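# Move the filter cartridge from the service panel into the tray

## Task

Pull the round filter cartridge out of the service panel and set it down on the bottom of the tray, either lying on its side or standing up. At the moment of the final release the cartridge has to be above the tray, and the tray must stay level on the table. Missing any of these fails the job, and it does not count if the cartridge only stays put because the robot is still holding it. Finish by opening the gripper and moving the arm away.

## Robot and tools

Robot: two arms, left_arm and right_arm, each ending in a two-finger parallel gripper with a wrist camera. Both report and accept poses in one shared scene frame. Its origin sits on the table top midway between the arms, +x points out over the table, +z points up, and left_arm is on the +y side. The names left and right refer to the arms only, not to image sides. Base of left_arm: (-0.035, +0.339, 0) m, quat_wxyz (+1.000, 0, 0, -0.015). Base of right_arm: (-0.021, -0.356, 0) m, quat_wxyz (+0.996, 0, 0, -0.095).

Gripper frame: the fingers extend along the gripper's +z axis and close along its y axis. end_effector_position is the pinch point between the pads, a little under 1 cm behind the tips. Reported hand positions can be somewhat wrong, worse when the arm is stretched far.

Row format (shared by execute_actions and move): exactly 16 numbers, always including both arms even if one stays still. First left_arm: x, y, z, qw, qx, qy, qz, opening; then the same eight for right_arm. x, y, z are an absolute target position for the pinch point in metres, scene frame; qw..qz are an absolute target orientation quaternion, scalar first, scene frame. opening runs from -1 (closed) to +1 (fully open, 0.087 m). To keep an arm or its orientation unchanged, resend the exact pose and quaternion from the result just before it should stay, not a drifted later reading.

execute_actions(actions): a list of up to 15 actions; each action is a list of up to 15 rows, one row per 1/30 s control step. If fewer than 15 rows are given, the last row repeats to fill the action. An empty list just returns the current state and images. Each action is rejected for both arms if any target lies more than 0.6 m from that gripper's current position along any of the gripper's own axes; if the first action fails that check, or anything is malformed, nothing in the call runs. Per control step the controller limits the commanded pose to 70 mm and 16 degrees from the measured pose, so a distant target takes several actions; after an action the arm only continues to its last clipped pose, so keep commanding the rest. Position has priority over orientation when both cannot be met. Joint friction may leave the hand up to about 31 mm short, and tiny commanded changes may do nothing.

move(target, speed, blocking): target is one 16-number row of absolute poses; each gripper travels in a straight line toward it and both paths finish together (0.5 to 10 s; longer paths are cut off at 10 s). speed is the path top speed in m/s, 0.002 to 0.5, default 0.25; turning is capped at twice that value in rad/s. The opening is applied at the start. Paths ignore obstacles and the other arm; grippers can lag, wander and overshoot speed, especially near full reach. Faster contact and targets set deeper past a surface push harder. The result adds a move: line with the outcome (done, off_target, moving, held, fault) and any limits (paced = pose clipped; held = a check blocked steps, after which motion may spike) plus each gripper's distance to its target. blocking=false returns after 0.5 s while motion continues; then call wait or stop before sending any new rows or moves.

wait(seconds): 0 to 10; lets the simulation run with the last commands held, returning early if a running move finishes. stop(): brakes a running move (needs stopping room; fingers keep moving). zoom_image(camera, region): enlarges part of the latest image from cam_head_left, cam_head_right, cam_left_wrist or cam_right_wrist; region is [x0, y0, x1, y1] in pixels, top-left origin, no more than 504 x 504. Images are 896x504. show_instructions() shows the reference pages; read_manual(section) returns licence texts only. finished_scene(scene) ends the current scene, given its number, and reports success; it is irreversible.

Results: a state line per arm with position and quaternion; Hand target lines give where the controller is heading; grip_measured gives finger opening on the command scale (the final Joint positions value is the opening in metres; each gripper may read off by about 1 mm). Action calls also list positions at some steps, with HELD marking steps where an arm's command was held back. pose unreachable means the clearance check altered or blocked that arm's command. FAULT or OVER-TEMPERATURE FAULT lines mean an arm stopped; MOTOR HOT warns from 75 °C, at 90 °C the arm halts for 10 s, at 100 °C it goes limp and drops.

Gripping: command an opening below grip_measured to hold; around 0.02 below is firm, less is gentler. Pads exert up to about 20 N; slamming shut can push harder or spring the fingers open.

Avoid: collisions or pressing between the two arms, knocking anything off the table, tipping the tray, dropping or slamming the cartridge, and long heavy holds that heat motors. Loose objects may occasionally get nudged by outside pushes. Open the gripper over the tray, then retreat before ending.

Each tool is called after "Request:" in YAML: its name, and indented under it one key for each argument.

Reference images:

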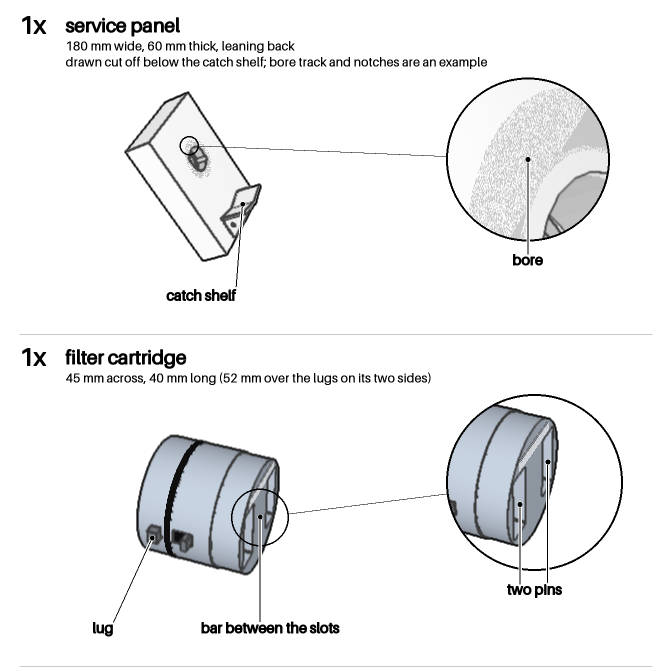

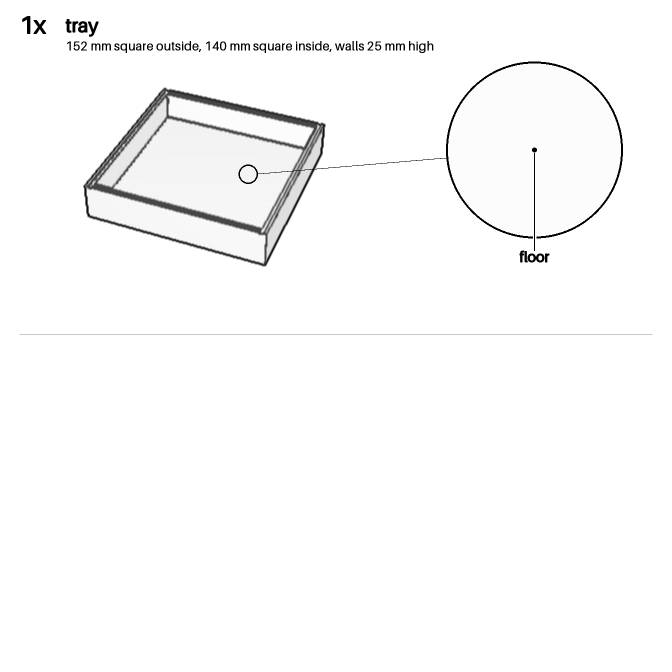

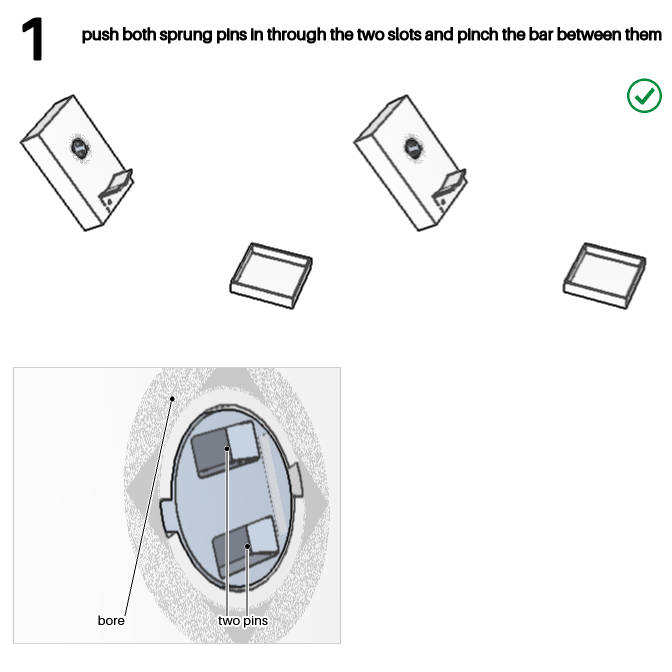

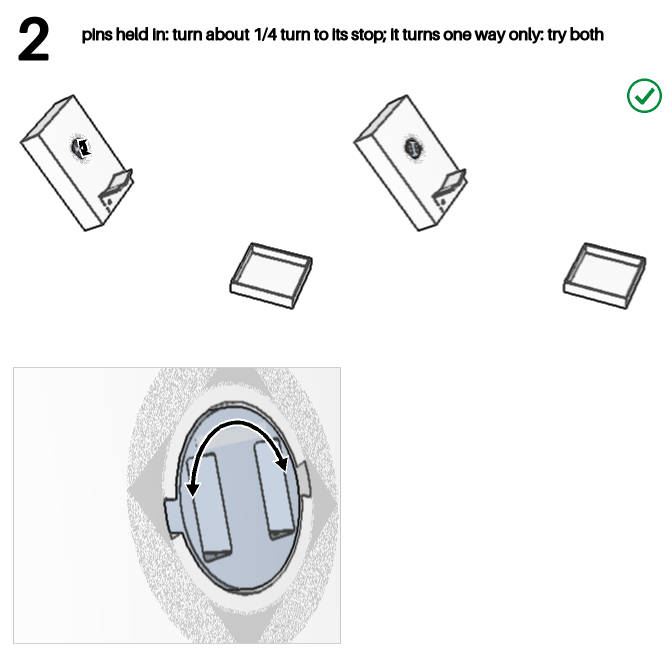

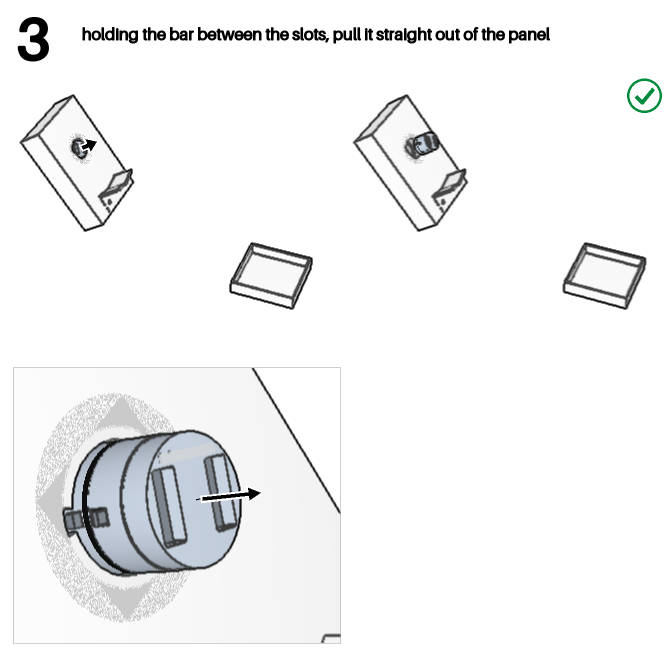

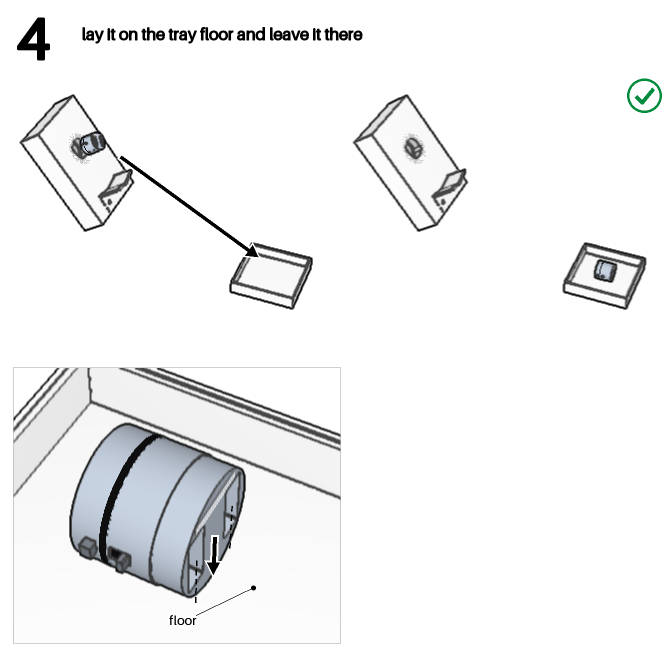

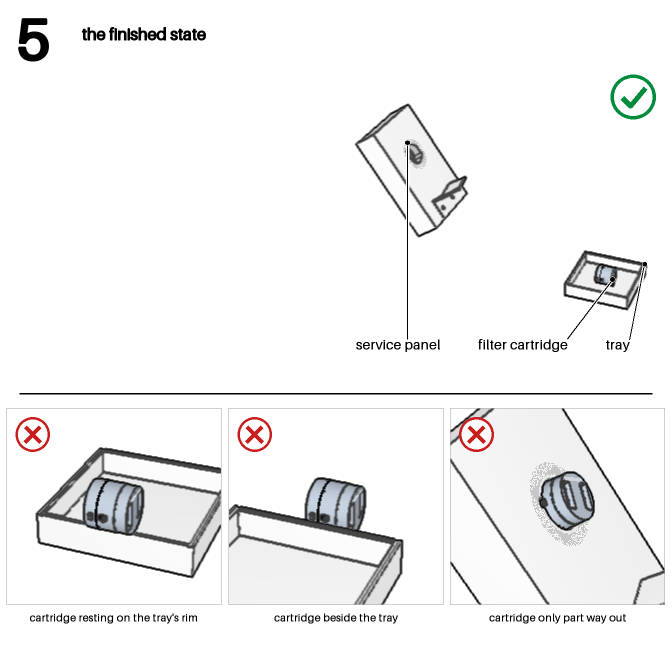

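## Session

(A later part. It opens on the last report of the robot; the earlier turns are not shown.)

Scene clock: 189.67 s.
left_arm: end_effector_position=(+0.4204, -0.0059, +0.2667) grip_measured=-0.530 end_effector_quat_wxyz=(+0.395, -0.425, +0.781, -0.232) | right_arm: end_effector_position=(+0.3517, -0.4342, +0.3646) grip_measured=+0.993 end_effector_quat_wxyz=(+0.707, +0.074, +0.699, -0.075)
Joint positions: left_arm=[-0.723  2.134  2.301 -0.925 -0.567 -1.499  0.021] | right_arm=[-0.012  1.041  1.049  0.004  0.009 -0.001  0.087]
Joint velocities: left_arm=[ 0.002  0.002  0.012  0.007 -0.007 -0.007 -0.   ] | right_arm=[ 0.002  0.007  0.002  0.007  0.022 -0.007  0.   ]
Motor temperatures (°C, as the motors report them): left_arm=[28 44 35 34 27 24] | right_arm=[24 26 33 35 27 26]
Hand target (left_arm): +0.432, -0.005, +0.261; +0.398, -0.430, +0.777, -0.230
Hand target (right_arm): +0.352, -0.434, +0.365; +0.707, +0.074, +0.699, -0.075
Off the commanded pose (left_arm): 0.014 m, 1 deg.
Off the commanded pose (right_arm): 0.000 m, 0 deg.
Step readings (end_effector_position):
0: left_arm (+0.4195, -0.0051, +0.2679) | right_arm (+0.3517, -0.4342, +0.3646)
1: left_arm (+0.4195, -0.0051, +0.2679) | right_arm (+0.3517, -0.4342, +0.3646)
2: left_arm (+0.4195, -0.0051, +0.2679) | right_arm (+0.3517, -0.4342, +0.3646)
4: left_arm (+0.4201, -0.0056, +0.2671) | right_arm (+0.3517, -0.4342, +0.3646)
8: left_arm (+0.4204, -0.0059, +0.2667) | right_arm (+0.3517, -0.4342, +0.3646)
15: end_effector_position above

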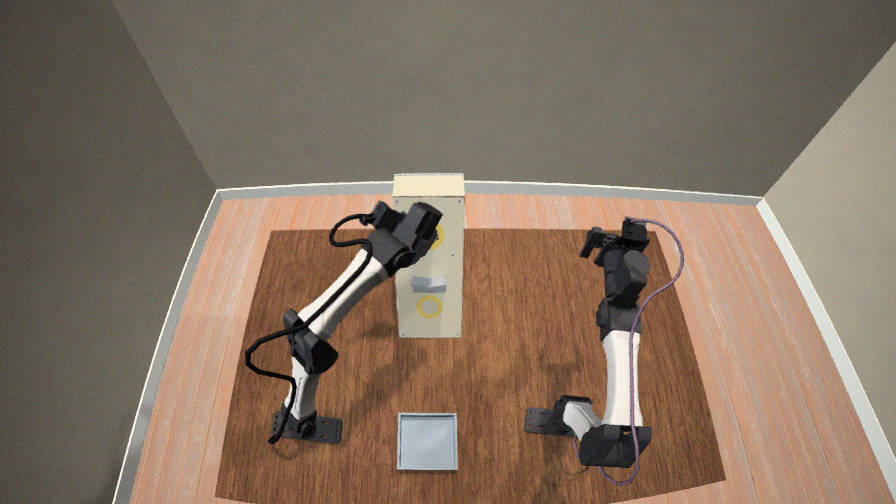

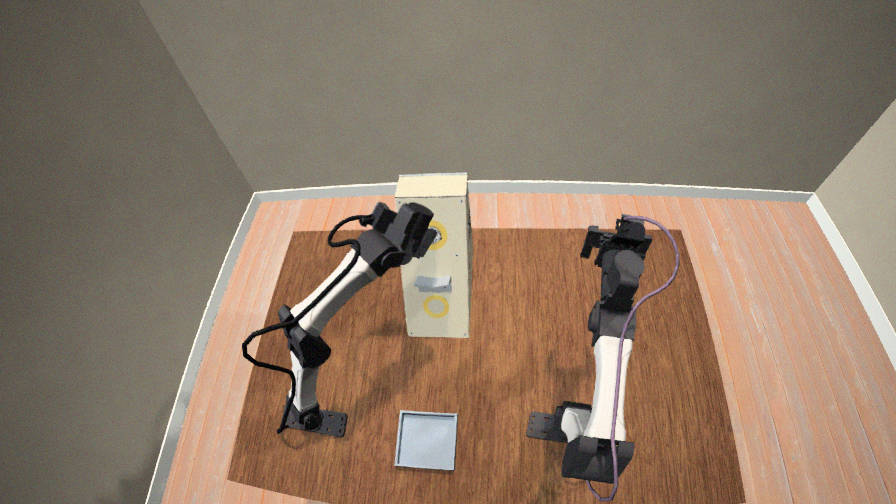

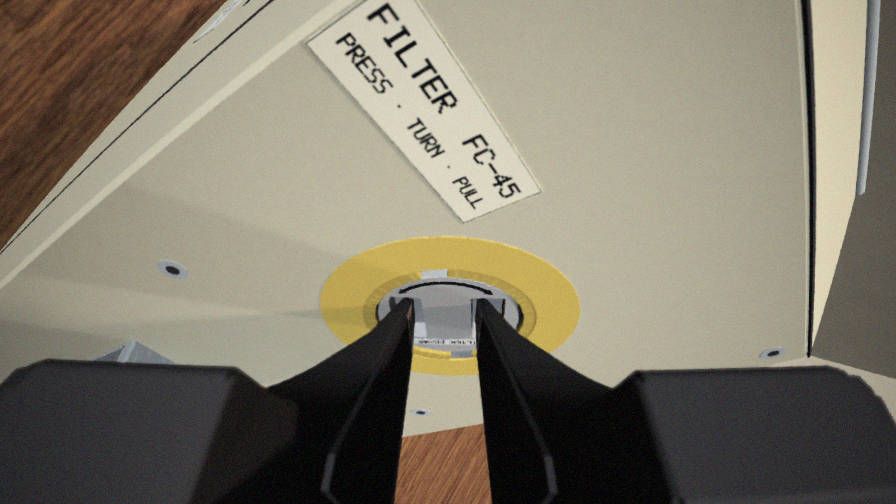

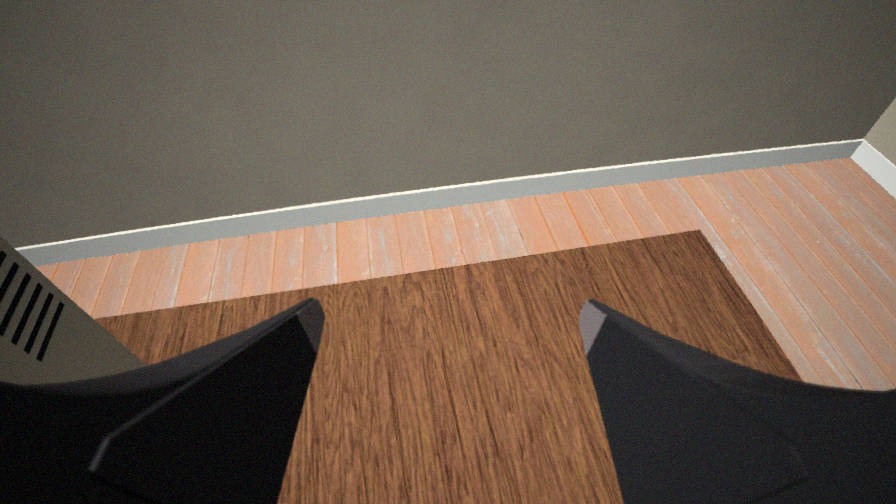

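Request:
execute_actions:
  actions:
    - [[0.437,-0.0055,0.2585,0.399,-0.432,0.7755,-0.2295,-0.53,0.3517,-0.4342,0.3646,0.707,0.074,0.699,-0.075,1],[0.441,-0.0058,0.2565,0.400,-0.433,0.7745,-0.2295,-0.53,0.3517,-0.4342,0.3646,0.707,0.074,0.699,-0.075,1]]

Request:
zoom_image:
  camera: "cam_left_wrist"
  region: [320,170,580,390]

Scene clock: 192.90 s.
left_arm: end_effector_position=(+0.4224, -0.0080, +0.2676) grip_measured=-0.530 end_effector_quat_wxyz=(+0.396, -0.424, +0.781, -0.233) | right_arm: end_effector_position=(+0.3517, -0.4342, +0.3646) grip_measured=+0.993 end_effector_quat_wxyz=(+0.707, +0.074, +0.699, -0.075)
Joint positions: left_arm=[-0.723  2.151  2.331 -0.935 -0.566 -1.497  0.021] | right_arm=[-0.012  1.041  1.049  0.004  0.009 -0.001  0.087]
Joint velocities: left_arm=[-0.012 -0.007 -0.017 -0.037 -0.007 -0.066  0.   ] | right_arm=[ 0.012  0.002  0.012  0.022  0.066 -0.051  0.   ]
Motor temperatures (°C, as the motors report them): left_arm=[28 44 35 34 27 24] | right_arm=[24 26 33 35 27 26]
Hand target (left_arm): +0.440, -0.005, +0.256; +0.400, -0.433, +0.775, -0.229
Hand target (right_arm): +0.352, -0.434, +0.365; +0.707, +0.074, +0.699, -0.075
Off the commanded pose (left_arm): 0.022 m, 1 deg.
Off the commanded pose (right_arm): 0.000 m, 0 deg.
Step readings (end_effector_position):
0: left_arm (+0.4204, -0.0059, +0.2667) | right_arm (+0.3517, -0.4342, +0.3646)
1: left_arm (+0.4207, -0.0062, +0.2670) | right_arm (+0.3517, -0.4342, +0.3646)
2: left_arm (+0.4216, -0.0070, +0.2675) | right_arm (+0.3517, -0.4342, +0.3646)
4: left_arm (+0.4225, -0.0079, +0.2677) | right_arm (+0.3517, -0.4342, +0.3646)
8: left_arm (+0.4225, -0.0080, +0.2677) | right_arm (+0.3517, -0.4342, +0.3646)
15: end_effector_position above

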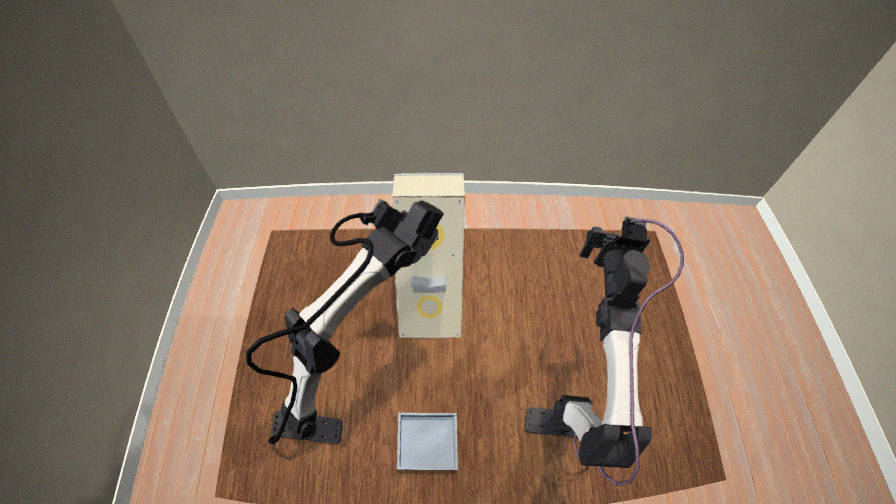

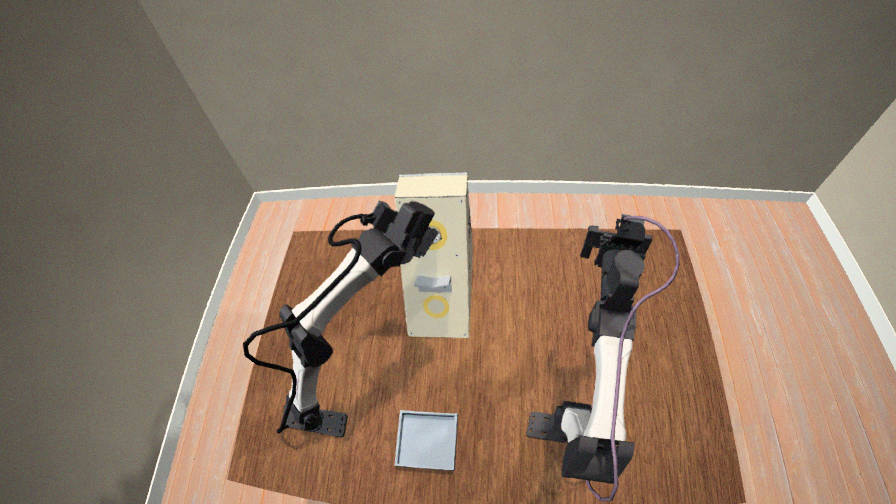

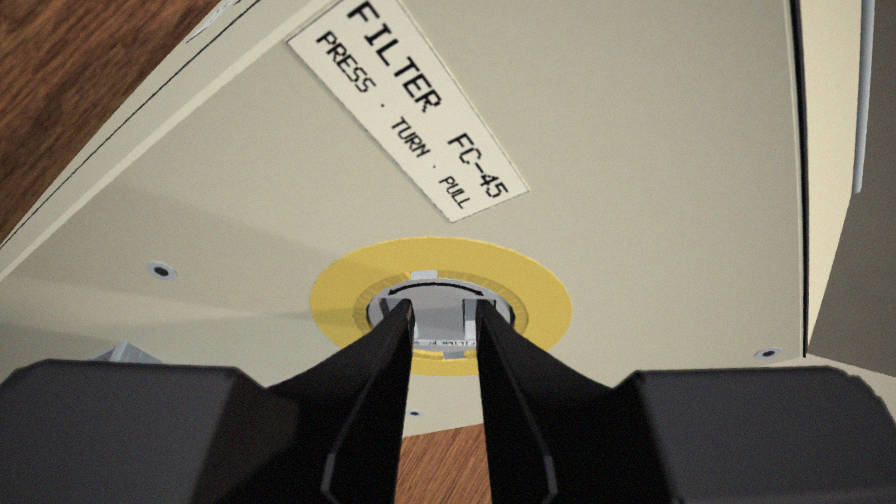

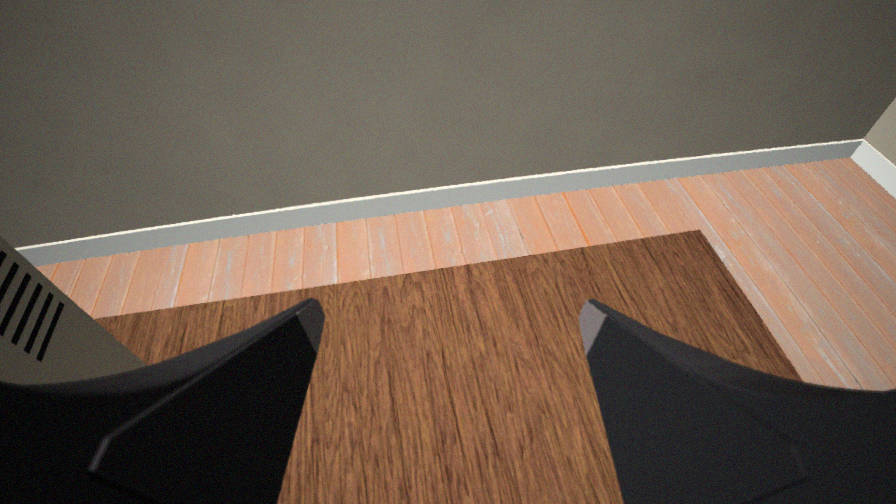

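Region (320, 170, 580, 390) of cam_left_wrist's 896x504 image, scaled by 1.938, with more detail than that image has; it fills the top 426 rows of this view, and the rest is white.

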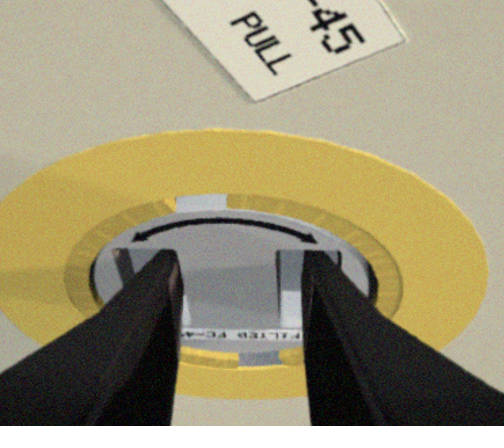

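Request:
execute_actions:
  actions:
    - [[0.441,-0.002,0.2535,0.400,-0.435,0.7735,-0.226,-0.53,0.3517,-0.4342,0.3646,0.707,0.074,0.699,-0.075,1]]

Request:
zoom_image:
  camera: "cam_left_wrist"
  region: [320,170,580,390]

Scene clock: 195.33 s.
left_arm: end_effector_position=(+0.4224, -0.0080, +0.2677) grip_measured=-0.530 end_effector_quat_wxyz=(+0.396, -0.424, +0.781, -0.233) | right_arm: end_effector_position=(+0.3517, -0.4342, +0.3646) grip_measured=+0.993 end_effector_quat_wxyz=(+0.707, +0.074, +0.699, -0.075)
Joint positions: left_arm=[-0.723  2.151  2.331 -0.935 -0.566 -1.497  0.021] | right_arm=[-0.012  1.041  1.049  0.004  0.009 -0.001  0.087]
Joint velocities: left_arm=[-0.007  0.002 -0.007  0.051 -0.037 -0.007  0.   ] | right_arm=[ 0.017  0.002 -0.002  0.051 -0.051  0.007  0.   ]
Motor temperatures (°C, as the motors report them): left_arm=[28 44 35 34 27 24] | right_arm=[24 26 33 35 27 26]
Hand target (left_arm): +0.440, -0.001, +0.254; +0.400, -0.435, +0.774, -0.226
Hand target (right_arm): +0.352, -0.434, +0.365; +0.707, +0.074, +0.699, -0.075
Off the commanded pose (left_arm): 0.024 m, 2 deg.
Off the commanded pose (right_arm): 0.000 m, 0 deg.
Step readings (end_effector_position):
0: left_arm (+0.4224, -0.0080, +0.2677) | right_arm (+0.3517, -0.4342, +0.3646)
1: left_arm (+0.4224, -0.0080, +0.2677) | right_arm (+0.3517, -0.4342, +0.3646)
2: left_arm (+0.4224, -0.0080, +0.2677) | right_arm (+0.3517, -0.4342, +0.3646)
4: left_arm (+0.4224, -0.0080, +0.2677) | right_arm (+0.3517, -0.4342, +0.3646)
8: left_arm (+0.4224, -0.0080, +0.2677) | right_arm (+0.3517, -0.4342, +0.3646)
15: end_effector_position above

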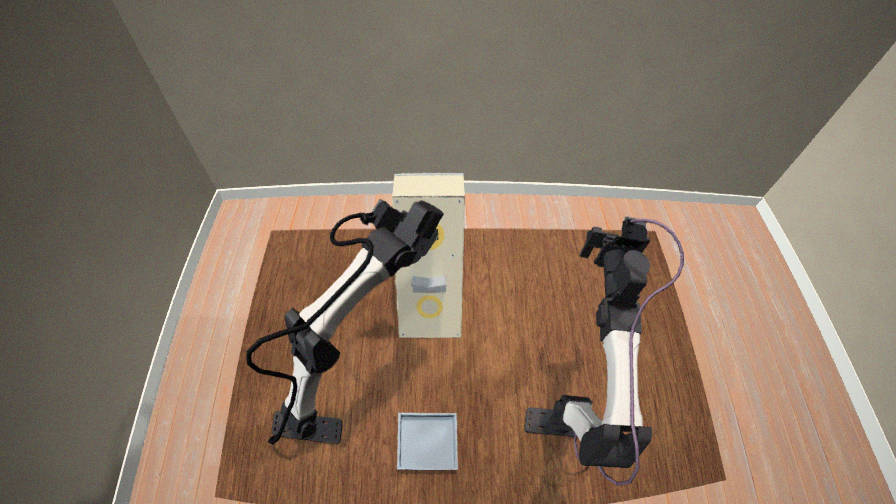

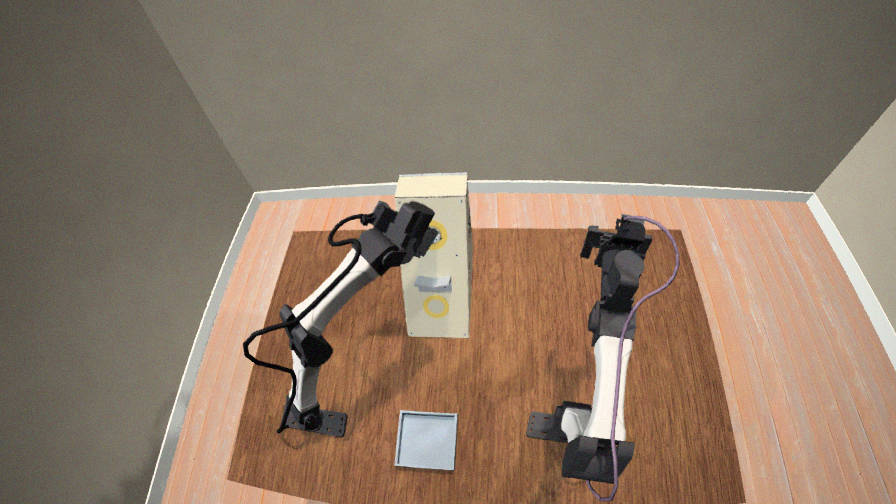

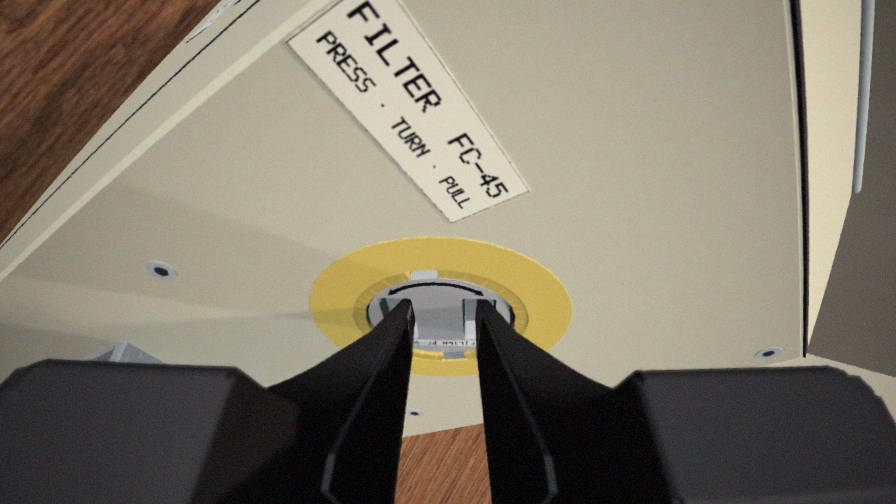

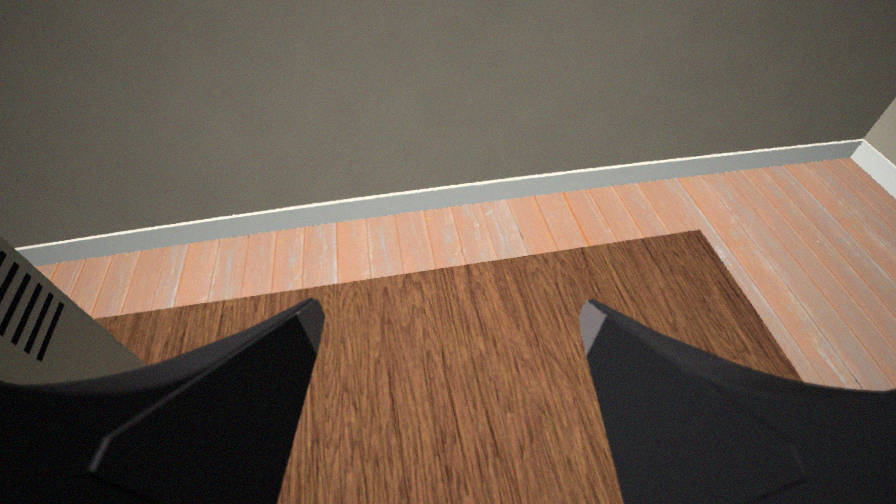

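Region (320, 170, 580, 390) of cam_left_wrist's 896x504 image, scaled by 1.938, with more detail than that image has; it fills the top 426 rows of this view, and the rest is white.

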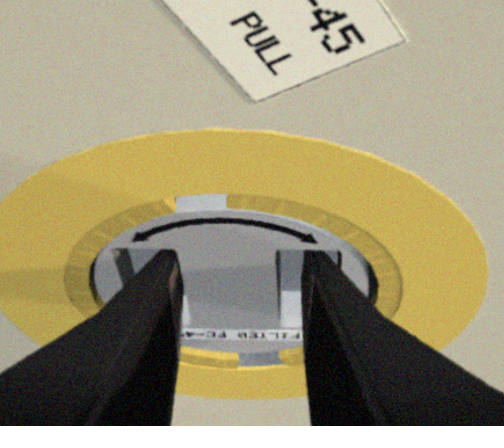

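Request:
execute_actions:
  actions:
    - [[0.436,-0.004,0.256,0.398,-0.430,0.777,-0.228,-0.58,0.3517,-0.4342,0.3646,0.707,0.074,0.699,-0.075,1]]
    - [[0.436,-0.004,0.256,0.398,-0.430,0.777,-0.228,-0.63,0.3517,-0.4342,0.3646,0.707,0.074,0.699,-0.075,1]]

Request:
zoom_image:
  camera: "cam_left_wrist"
  region: [320,170,580,390]

Scene clock: 201.77 s.
left_arm: end_effector_position=(+0.4218, -0.0076, +0.2669) grip_measured=-0.629 end_effector_quat_wxyz=(+0.395, -0.422, +0.782, -0.231) | right_arm: end_effector_position=(+0.3517, -0.4342, +0.3646) grip_measured=+0.993 end_effector_quat_wxyz=(+0.707, +0.074, +0.699, -0.075)
Joint positions: left_arm=[-0.723  2.151  2.331 -0.939 -0.565 -1.493  0.016] | right_arm=[-0.012  1.041  1.049  0.004  0.009 -0.001  0.087]
Joint velocities: left_arm=[-0.002 -0.002  0.007 -0.037 -0.125 -0.022 -0.001] | right_arm=[-0.007 -0.002 -0.002  0.022 -0.051 -0.007  0.   ]
Motor temperatures (°C, as the motors report them): left_arm=[28 44 35 35 27 24] | right_arm=[24 26 34 35 27 26]
Hand target (left_arm): +0.436, -0.004, +0.256; +0.398, -0.430, +0.777, -0.228
Hand target (right_arm): +0.352, -0.434, +0.365; +0.707, +0.074, +0.699, -0.075
Off the commanded pose (left_arm): 0.018 m, 1 deg.
Off the commanded pose (right_arm): 0.000 m, 0 deg.
Step readings (end_effector_position; steps 1 to 15: 1st action; 16 to 30: 2nd action):
0: left_arm (+0.4224, -0.0080, +0.2677) | right_arm (+0.3517, -0.4342, +0.3646)
1: left_arm (+0.4224, -0.0081, +0.2677) | right_arm (+0.3517, -0.4342, +0.3646)
2: left_arm (+0.4224, -0.0081, +0.2677) | right_arm (+0.3517, -0.4342, +0.3646)
4: left_arm (+0.4223, -0.0080, +0.2676) | right_arm (+0.3517, -0.4342, +0.3646)
8: left_arm (+0.4223, -0.0080, +0.2676) | right_arm (+0.3517, -0.4342, +0.3646)
15: left_arm (+0.4223, -0.0080, +0.2676) | right_arm (+0.3517, -0.4342, +0.3646)
16: left_arm (+0.4220, -0.0078, +0.2672) | right_arm (+0.3517, -0.4342, +0.3646)
17: left_arm (+0.4219, -0.0076, +0.2670) | right_arm (+0.3517, -0.4342, +0.3646)
19: left_arm (+0.4218, -0.0076, +0.2669) | right_arm (+0.3517, -0.4342, +0.3646)
23: left_arm (+0.4218, -0.0076, +0.2669) | right_arm (+0.3517, -0.4342, +0.3646)
30: end_effector_position above

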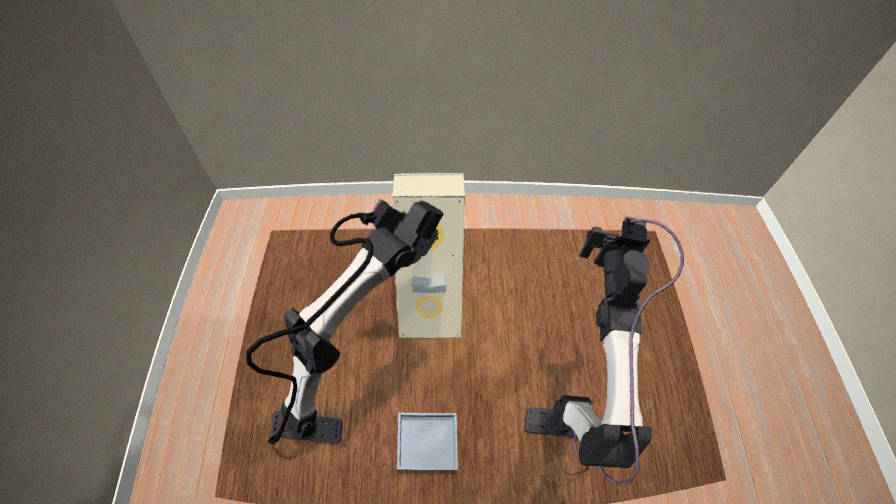

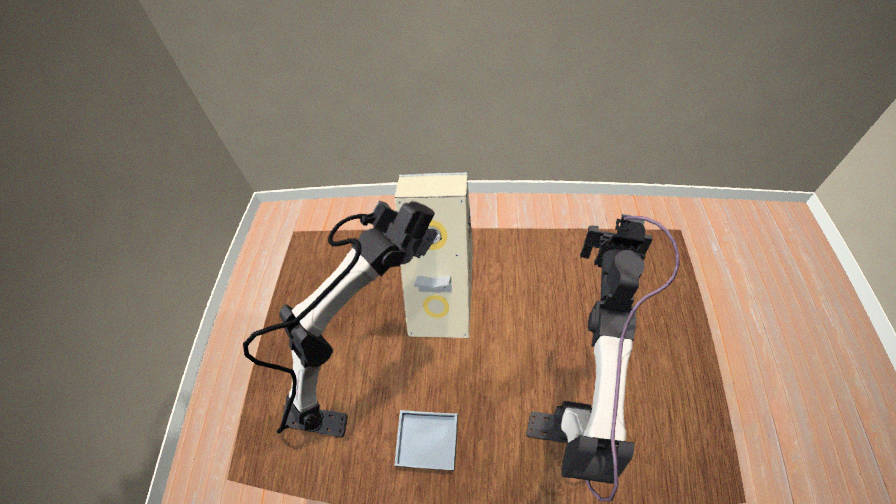

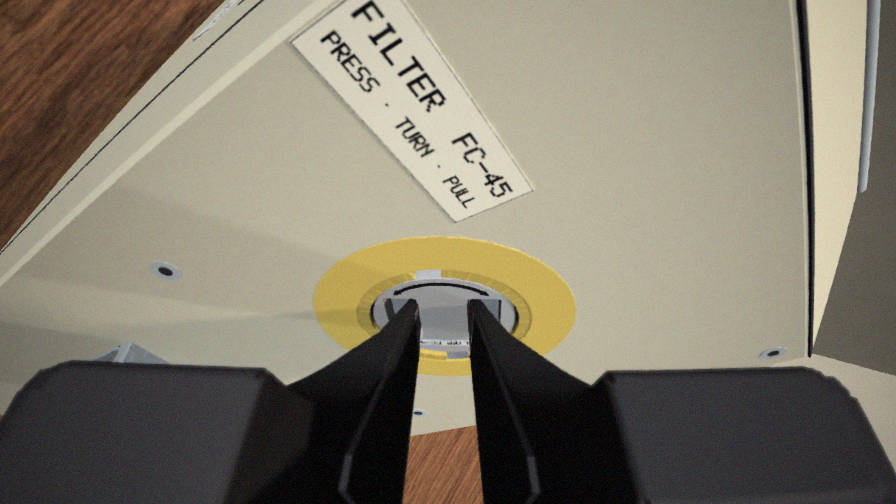

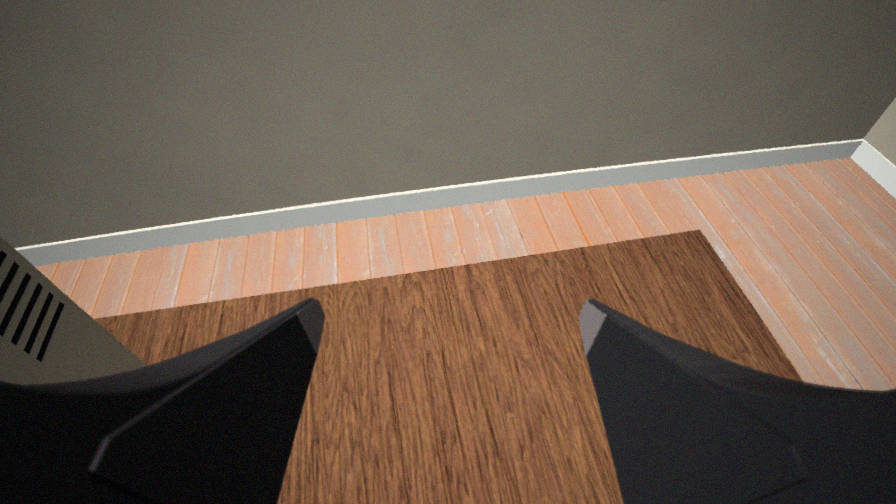

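Region (320, 170, 580, 390) of cam_left_wrist's 896x504 image, scaled by 1.938, with more detail than that image has; it fills the top 426 rows of this view, and the rest is white.

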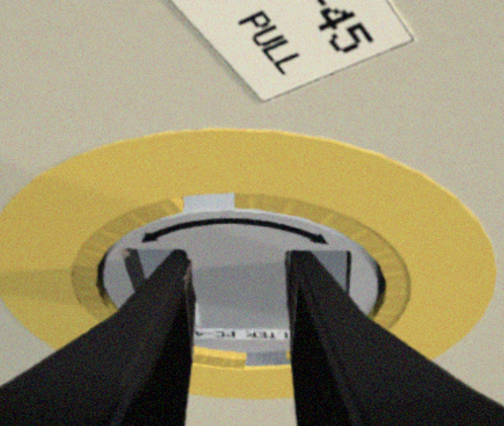

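Request:
execute_actions:
  actions:
    - [[0.442,-0.004,0.253,0.398,-0.431,0.777,-0.227,-0.60,0.3517,-0.4342,0.3646,0.707,0.074,0.699,-0.075,1]]
    - [[0.448,-0.003,0.250,0.399,-0.434,0.775,-0.225,-0.60,0.3517,-0.4342,0.3646,0.707,0.074,0.699,-0.075,1]]

Request:
zoom_image:
  camera: "cam_left_wrist"
  region: [320,170,580,390]

Scene clock: 205.80 s.
left_arm: end_effector_position=(+0.4227, -0.0073, +0.2665) grip_measured=-0.600 end_effector_quat_wxyz=(+0.391, -0.421, +0.784, -0.234) | right_arm: end_effector_position=(+0.3517, -0.4342, +0.3646) grip_measured=+0.993 end_effector_quat_wxyz=(+0.707, +0.074, +0.699, -0.075)
Joint positions: left_arm=[-0.717  2.151  2.331 -0.937 -0.55  -1.491  0.017] | right_arm=[-0.012  1.041  1.049  0.004  0.009 -0.001  0.087]
Joint velocities: left_arm=[-0.022 -0.012 -0.012 -0.022 -0.022  0.022  0.   ] | right_arm=[ 0.002  0.012 -0.007 -0.022 -0.022 -0.022 -0.   ]
Motor temperatures (°C, as the motors report them): left_arm=[28 44 35 35 27 24] | right_arm=[24 26 34 35 27 26]
Hand target (left_arm): +0.446, -0.002, +0.250; +0.399, -0.434, +0.776, -0.225
Hand target (right_arm): +0.352, -0.434, +0.365; +0.707, +0.074, +0.699, -0.075
Off the commanded pose (left_arm): 0.030 m, 2 deg.
Off the commanded pose (right_arm): 0.000 m, 0 deg.
Step readings (end_effector_position; steps 1 to 15: 1st action; 16 to 30: 2nd action):
0: left_arm (+0.4218, -0.0076, +0.2669) | right_arm (+0.3517, -0.4342, +0.3646)
1: left_arm (+0.4220, -0.0073, +0.2669) | right_arm (+0.3517, -0.4342, +0.3646)
2: left_arm (+0.4220, -0.0075, +0.2669) | right_arm (+0.3517, -0.4342, +0.3646)
4: left_arm (+0.4222, -0.0075, +0.2668) | right_arm (+0.3517, -0.4342, +0.3646)
8: left_arm (+0.4222, -0.0076, +0.2668) | right_arm (+0.3517, -0.4342, +0.3646)
15: left_arm (+0.4222, -0.0076, +0.2668) | right_arm (+0.3517, -0.4342, +0.3646)
16: left_arm (+0.4224, -0.0073, +0.2668) | right_arm (+0.3517, -0.4342, +0.3646)
17: left_arm (+0.4226, -0.0073, +0.2668) | right_arm (+0.3517, -0.4342, +0.3646)
19: left_arm (+0.4227, -0.0073, +0.2666) | right_arm (+0.3517, -0.4342, +0.3646)
23: left_arm (+0.4228, -0.0073, +0.2665) | right_arm (+0.3517, -0.4342, +0.3646)
30: end_effector_position above

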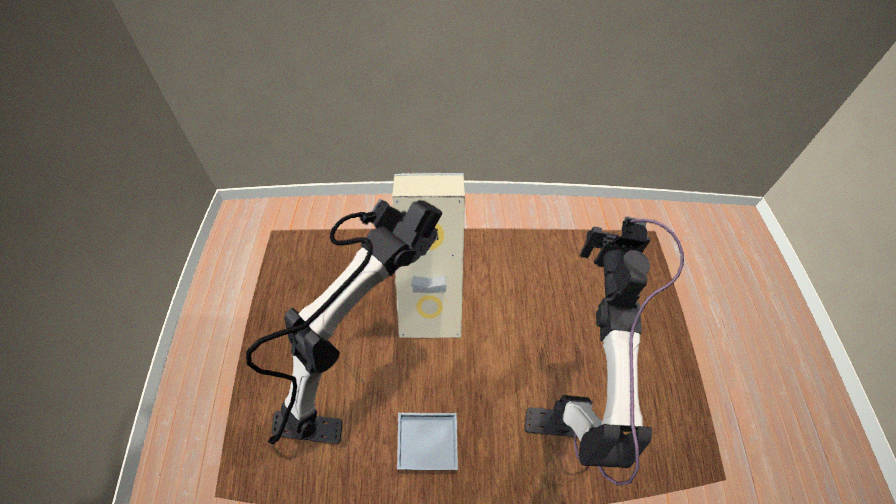

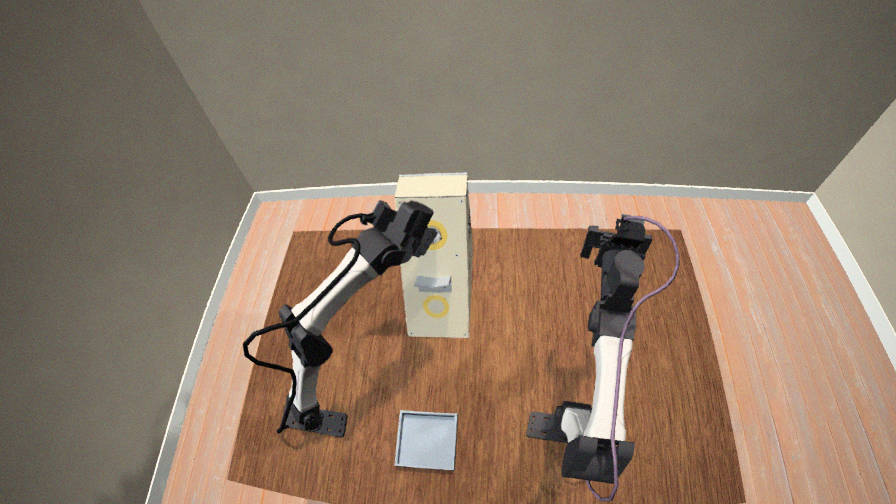

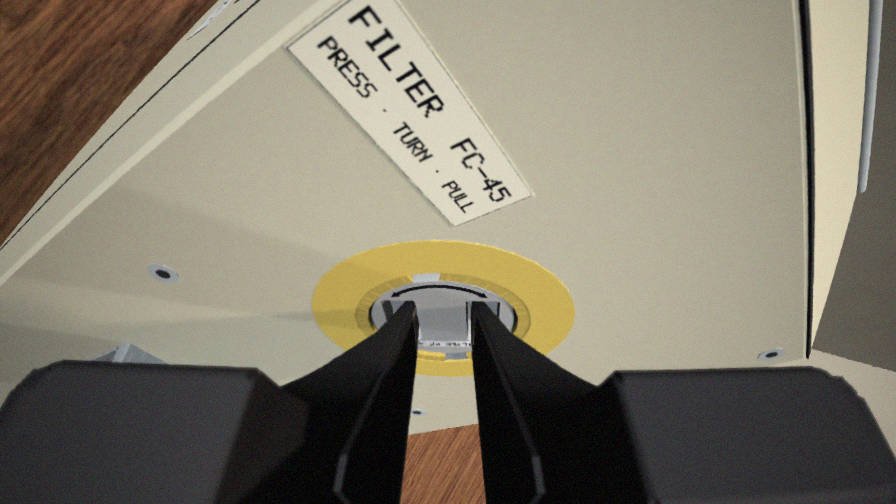

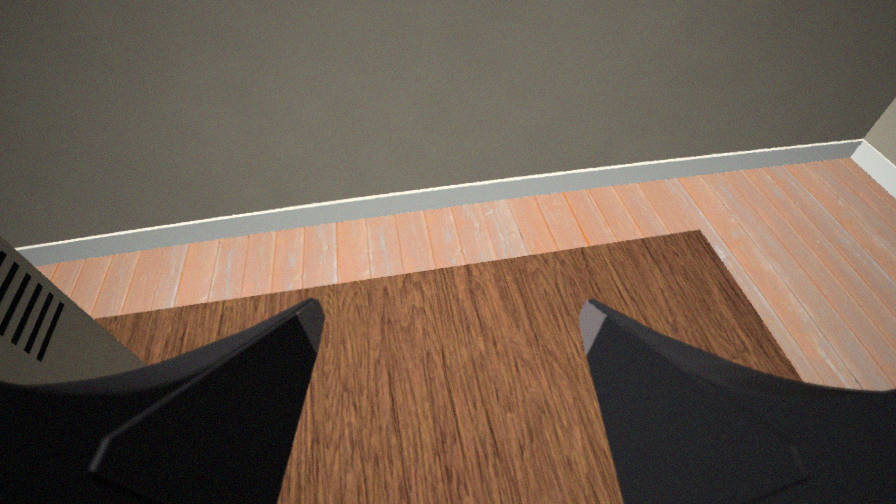

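Region (320, 170, 580, 390) of cam_left_wrist's 896x504 image, scaled by 1.938, with more detail than that image has; it fills the top 426 rows of this view, and the rest is white.

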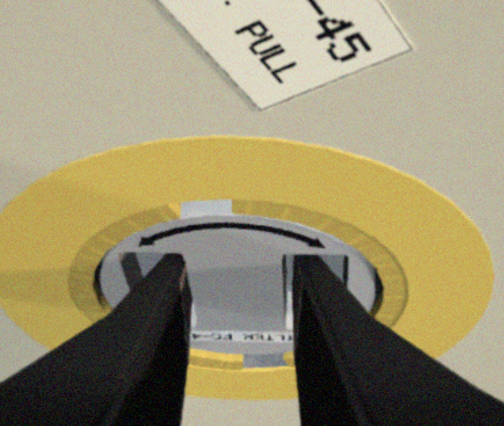

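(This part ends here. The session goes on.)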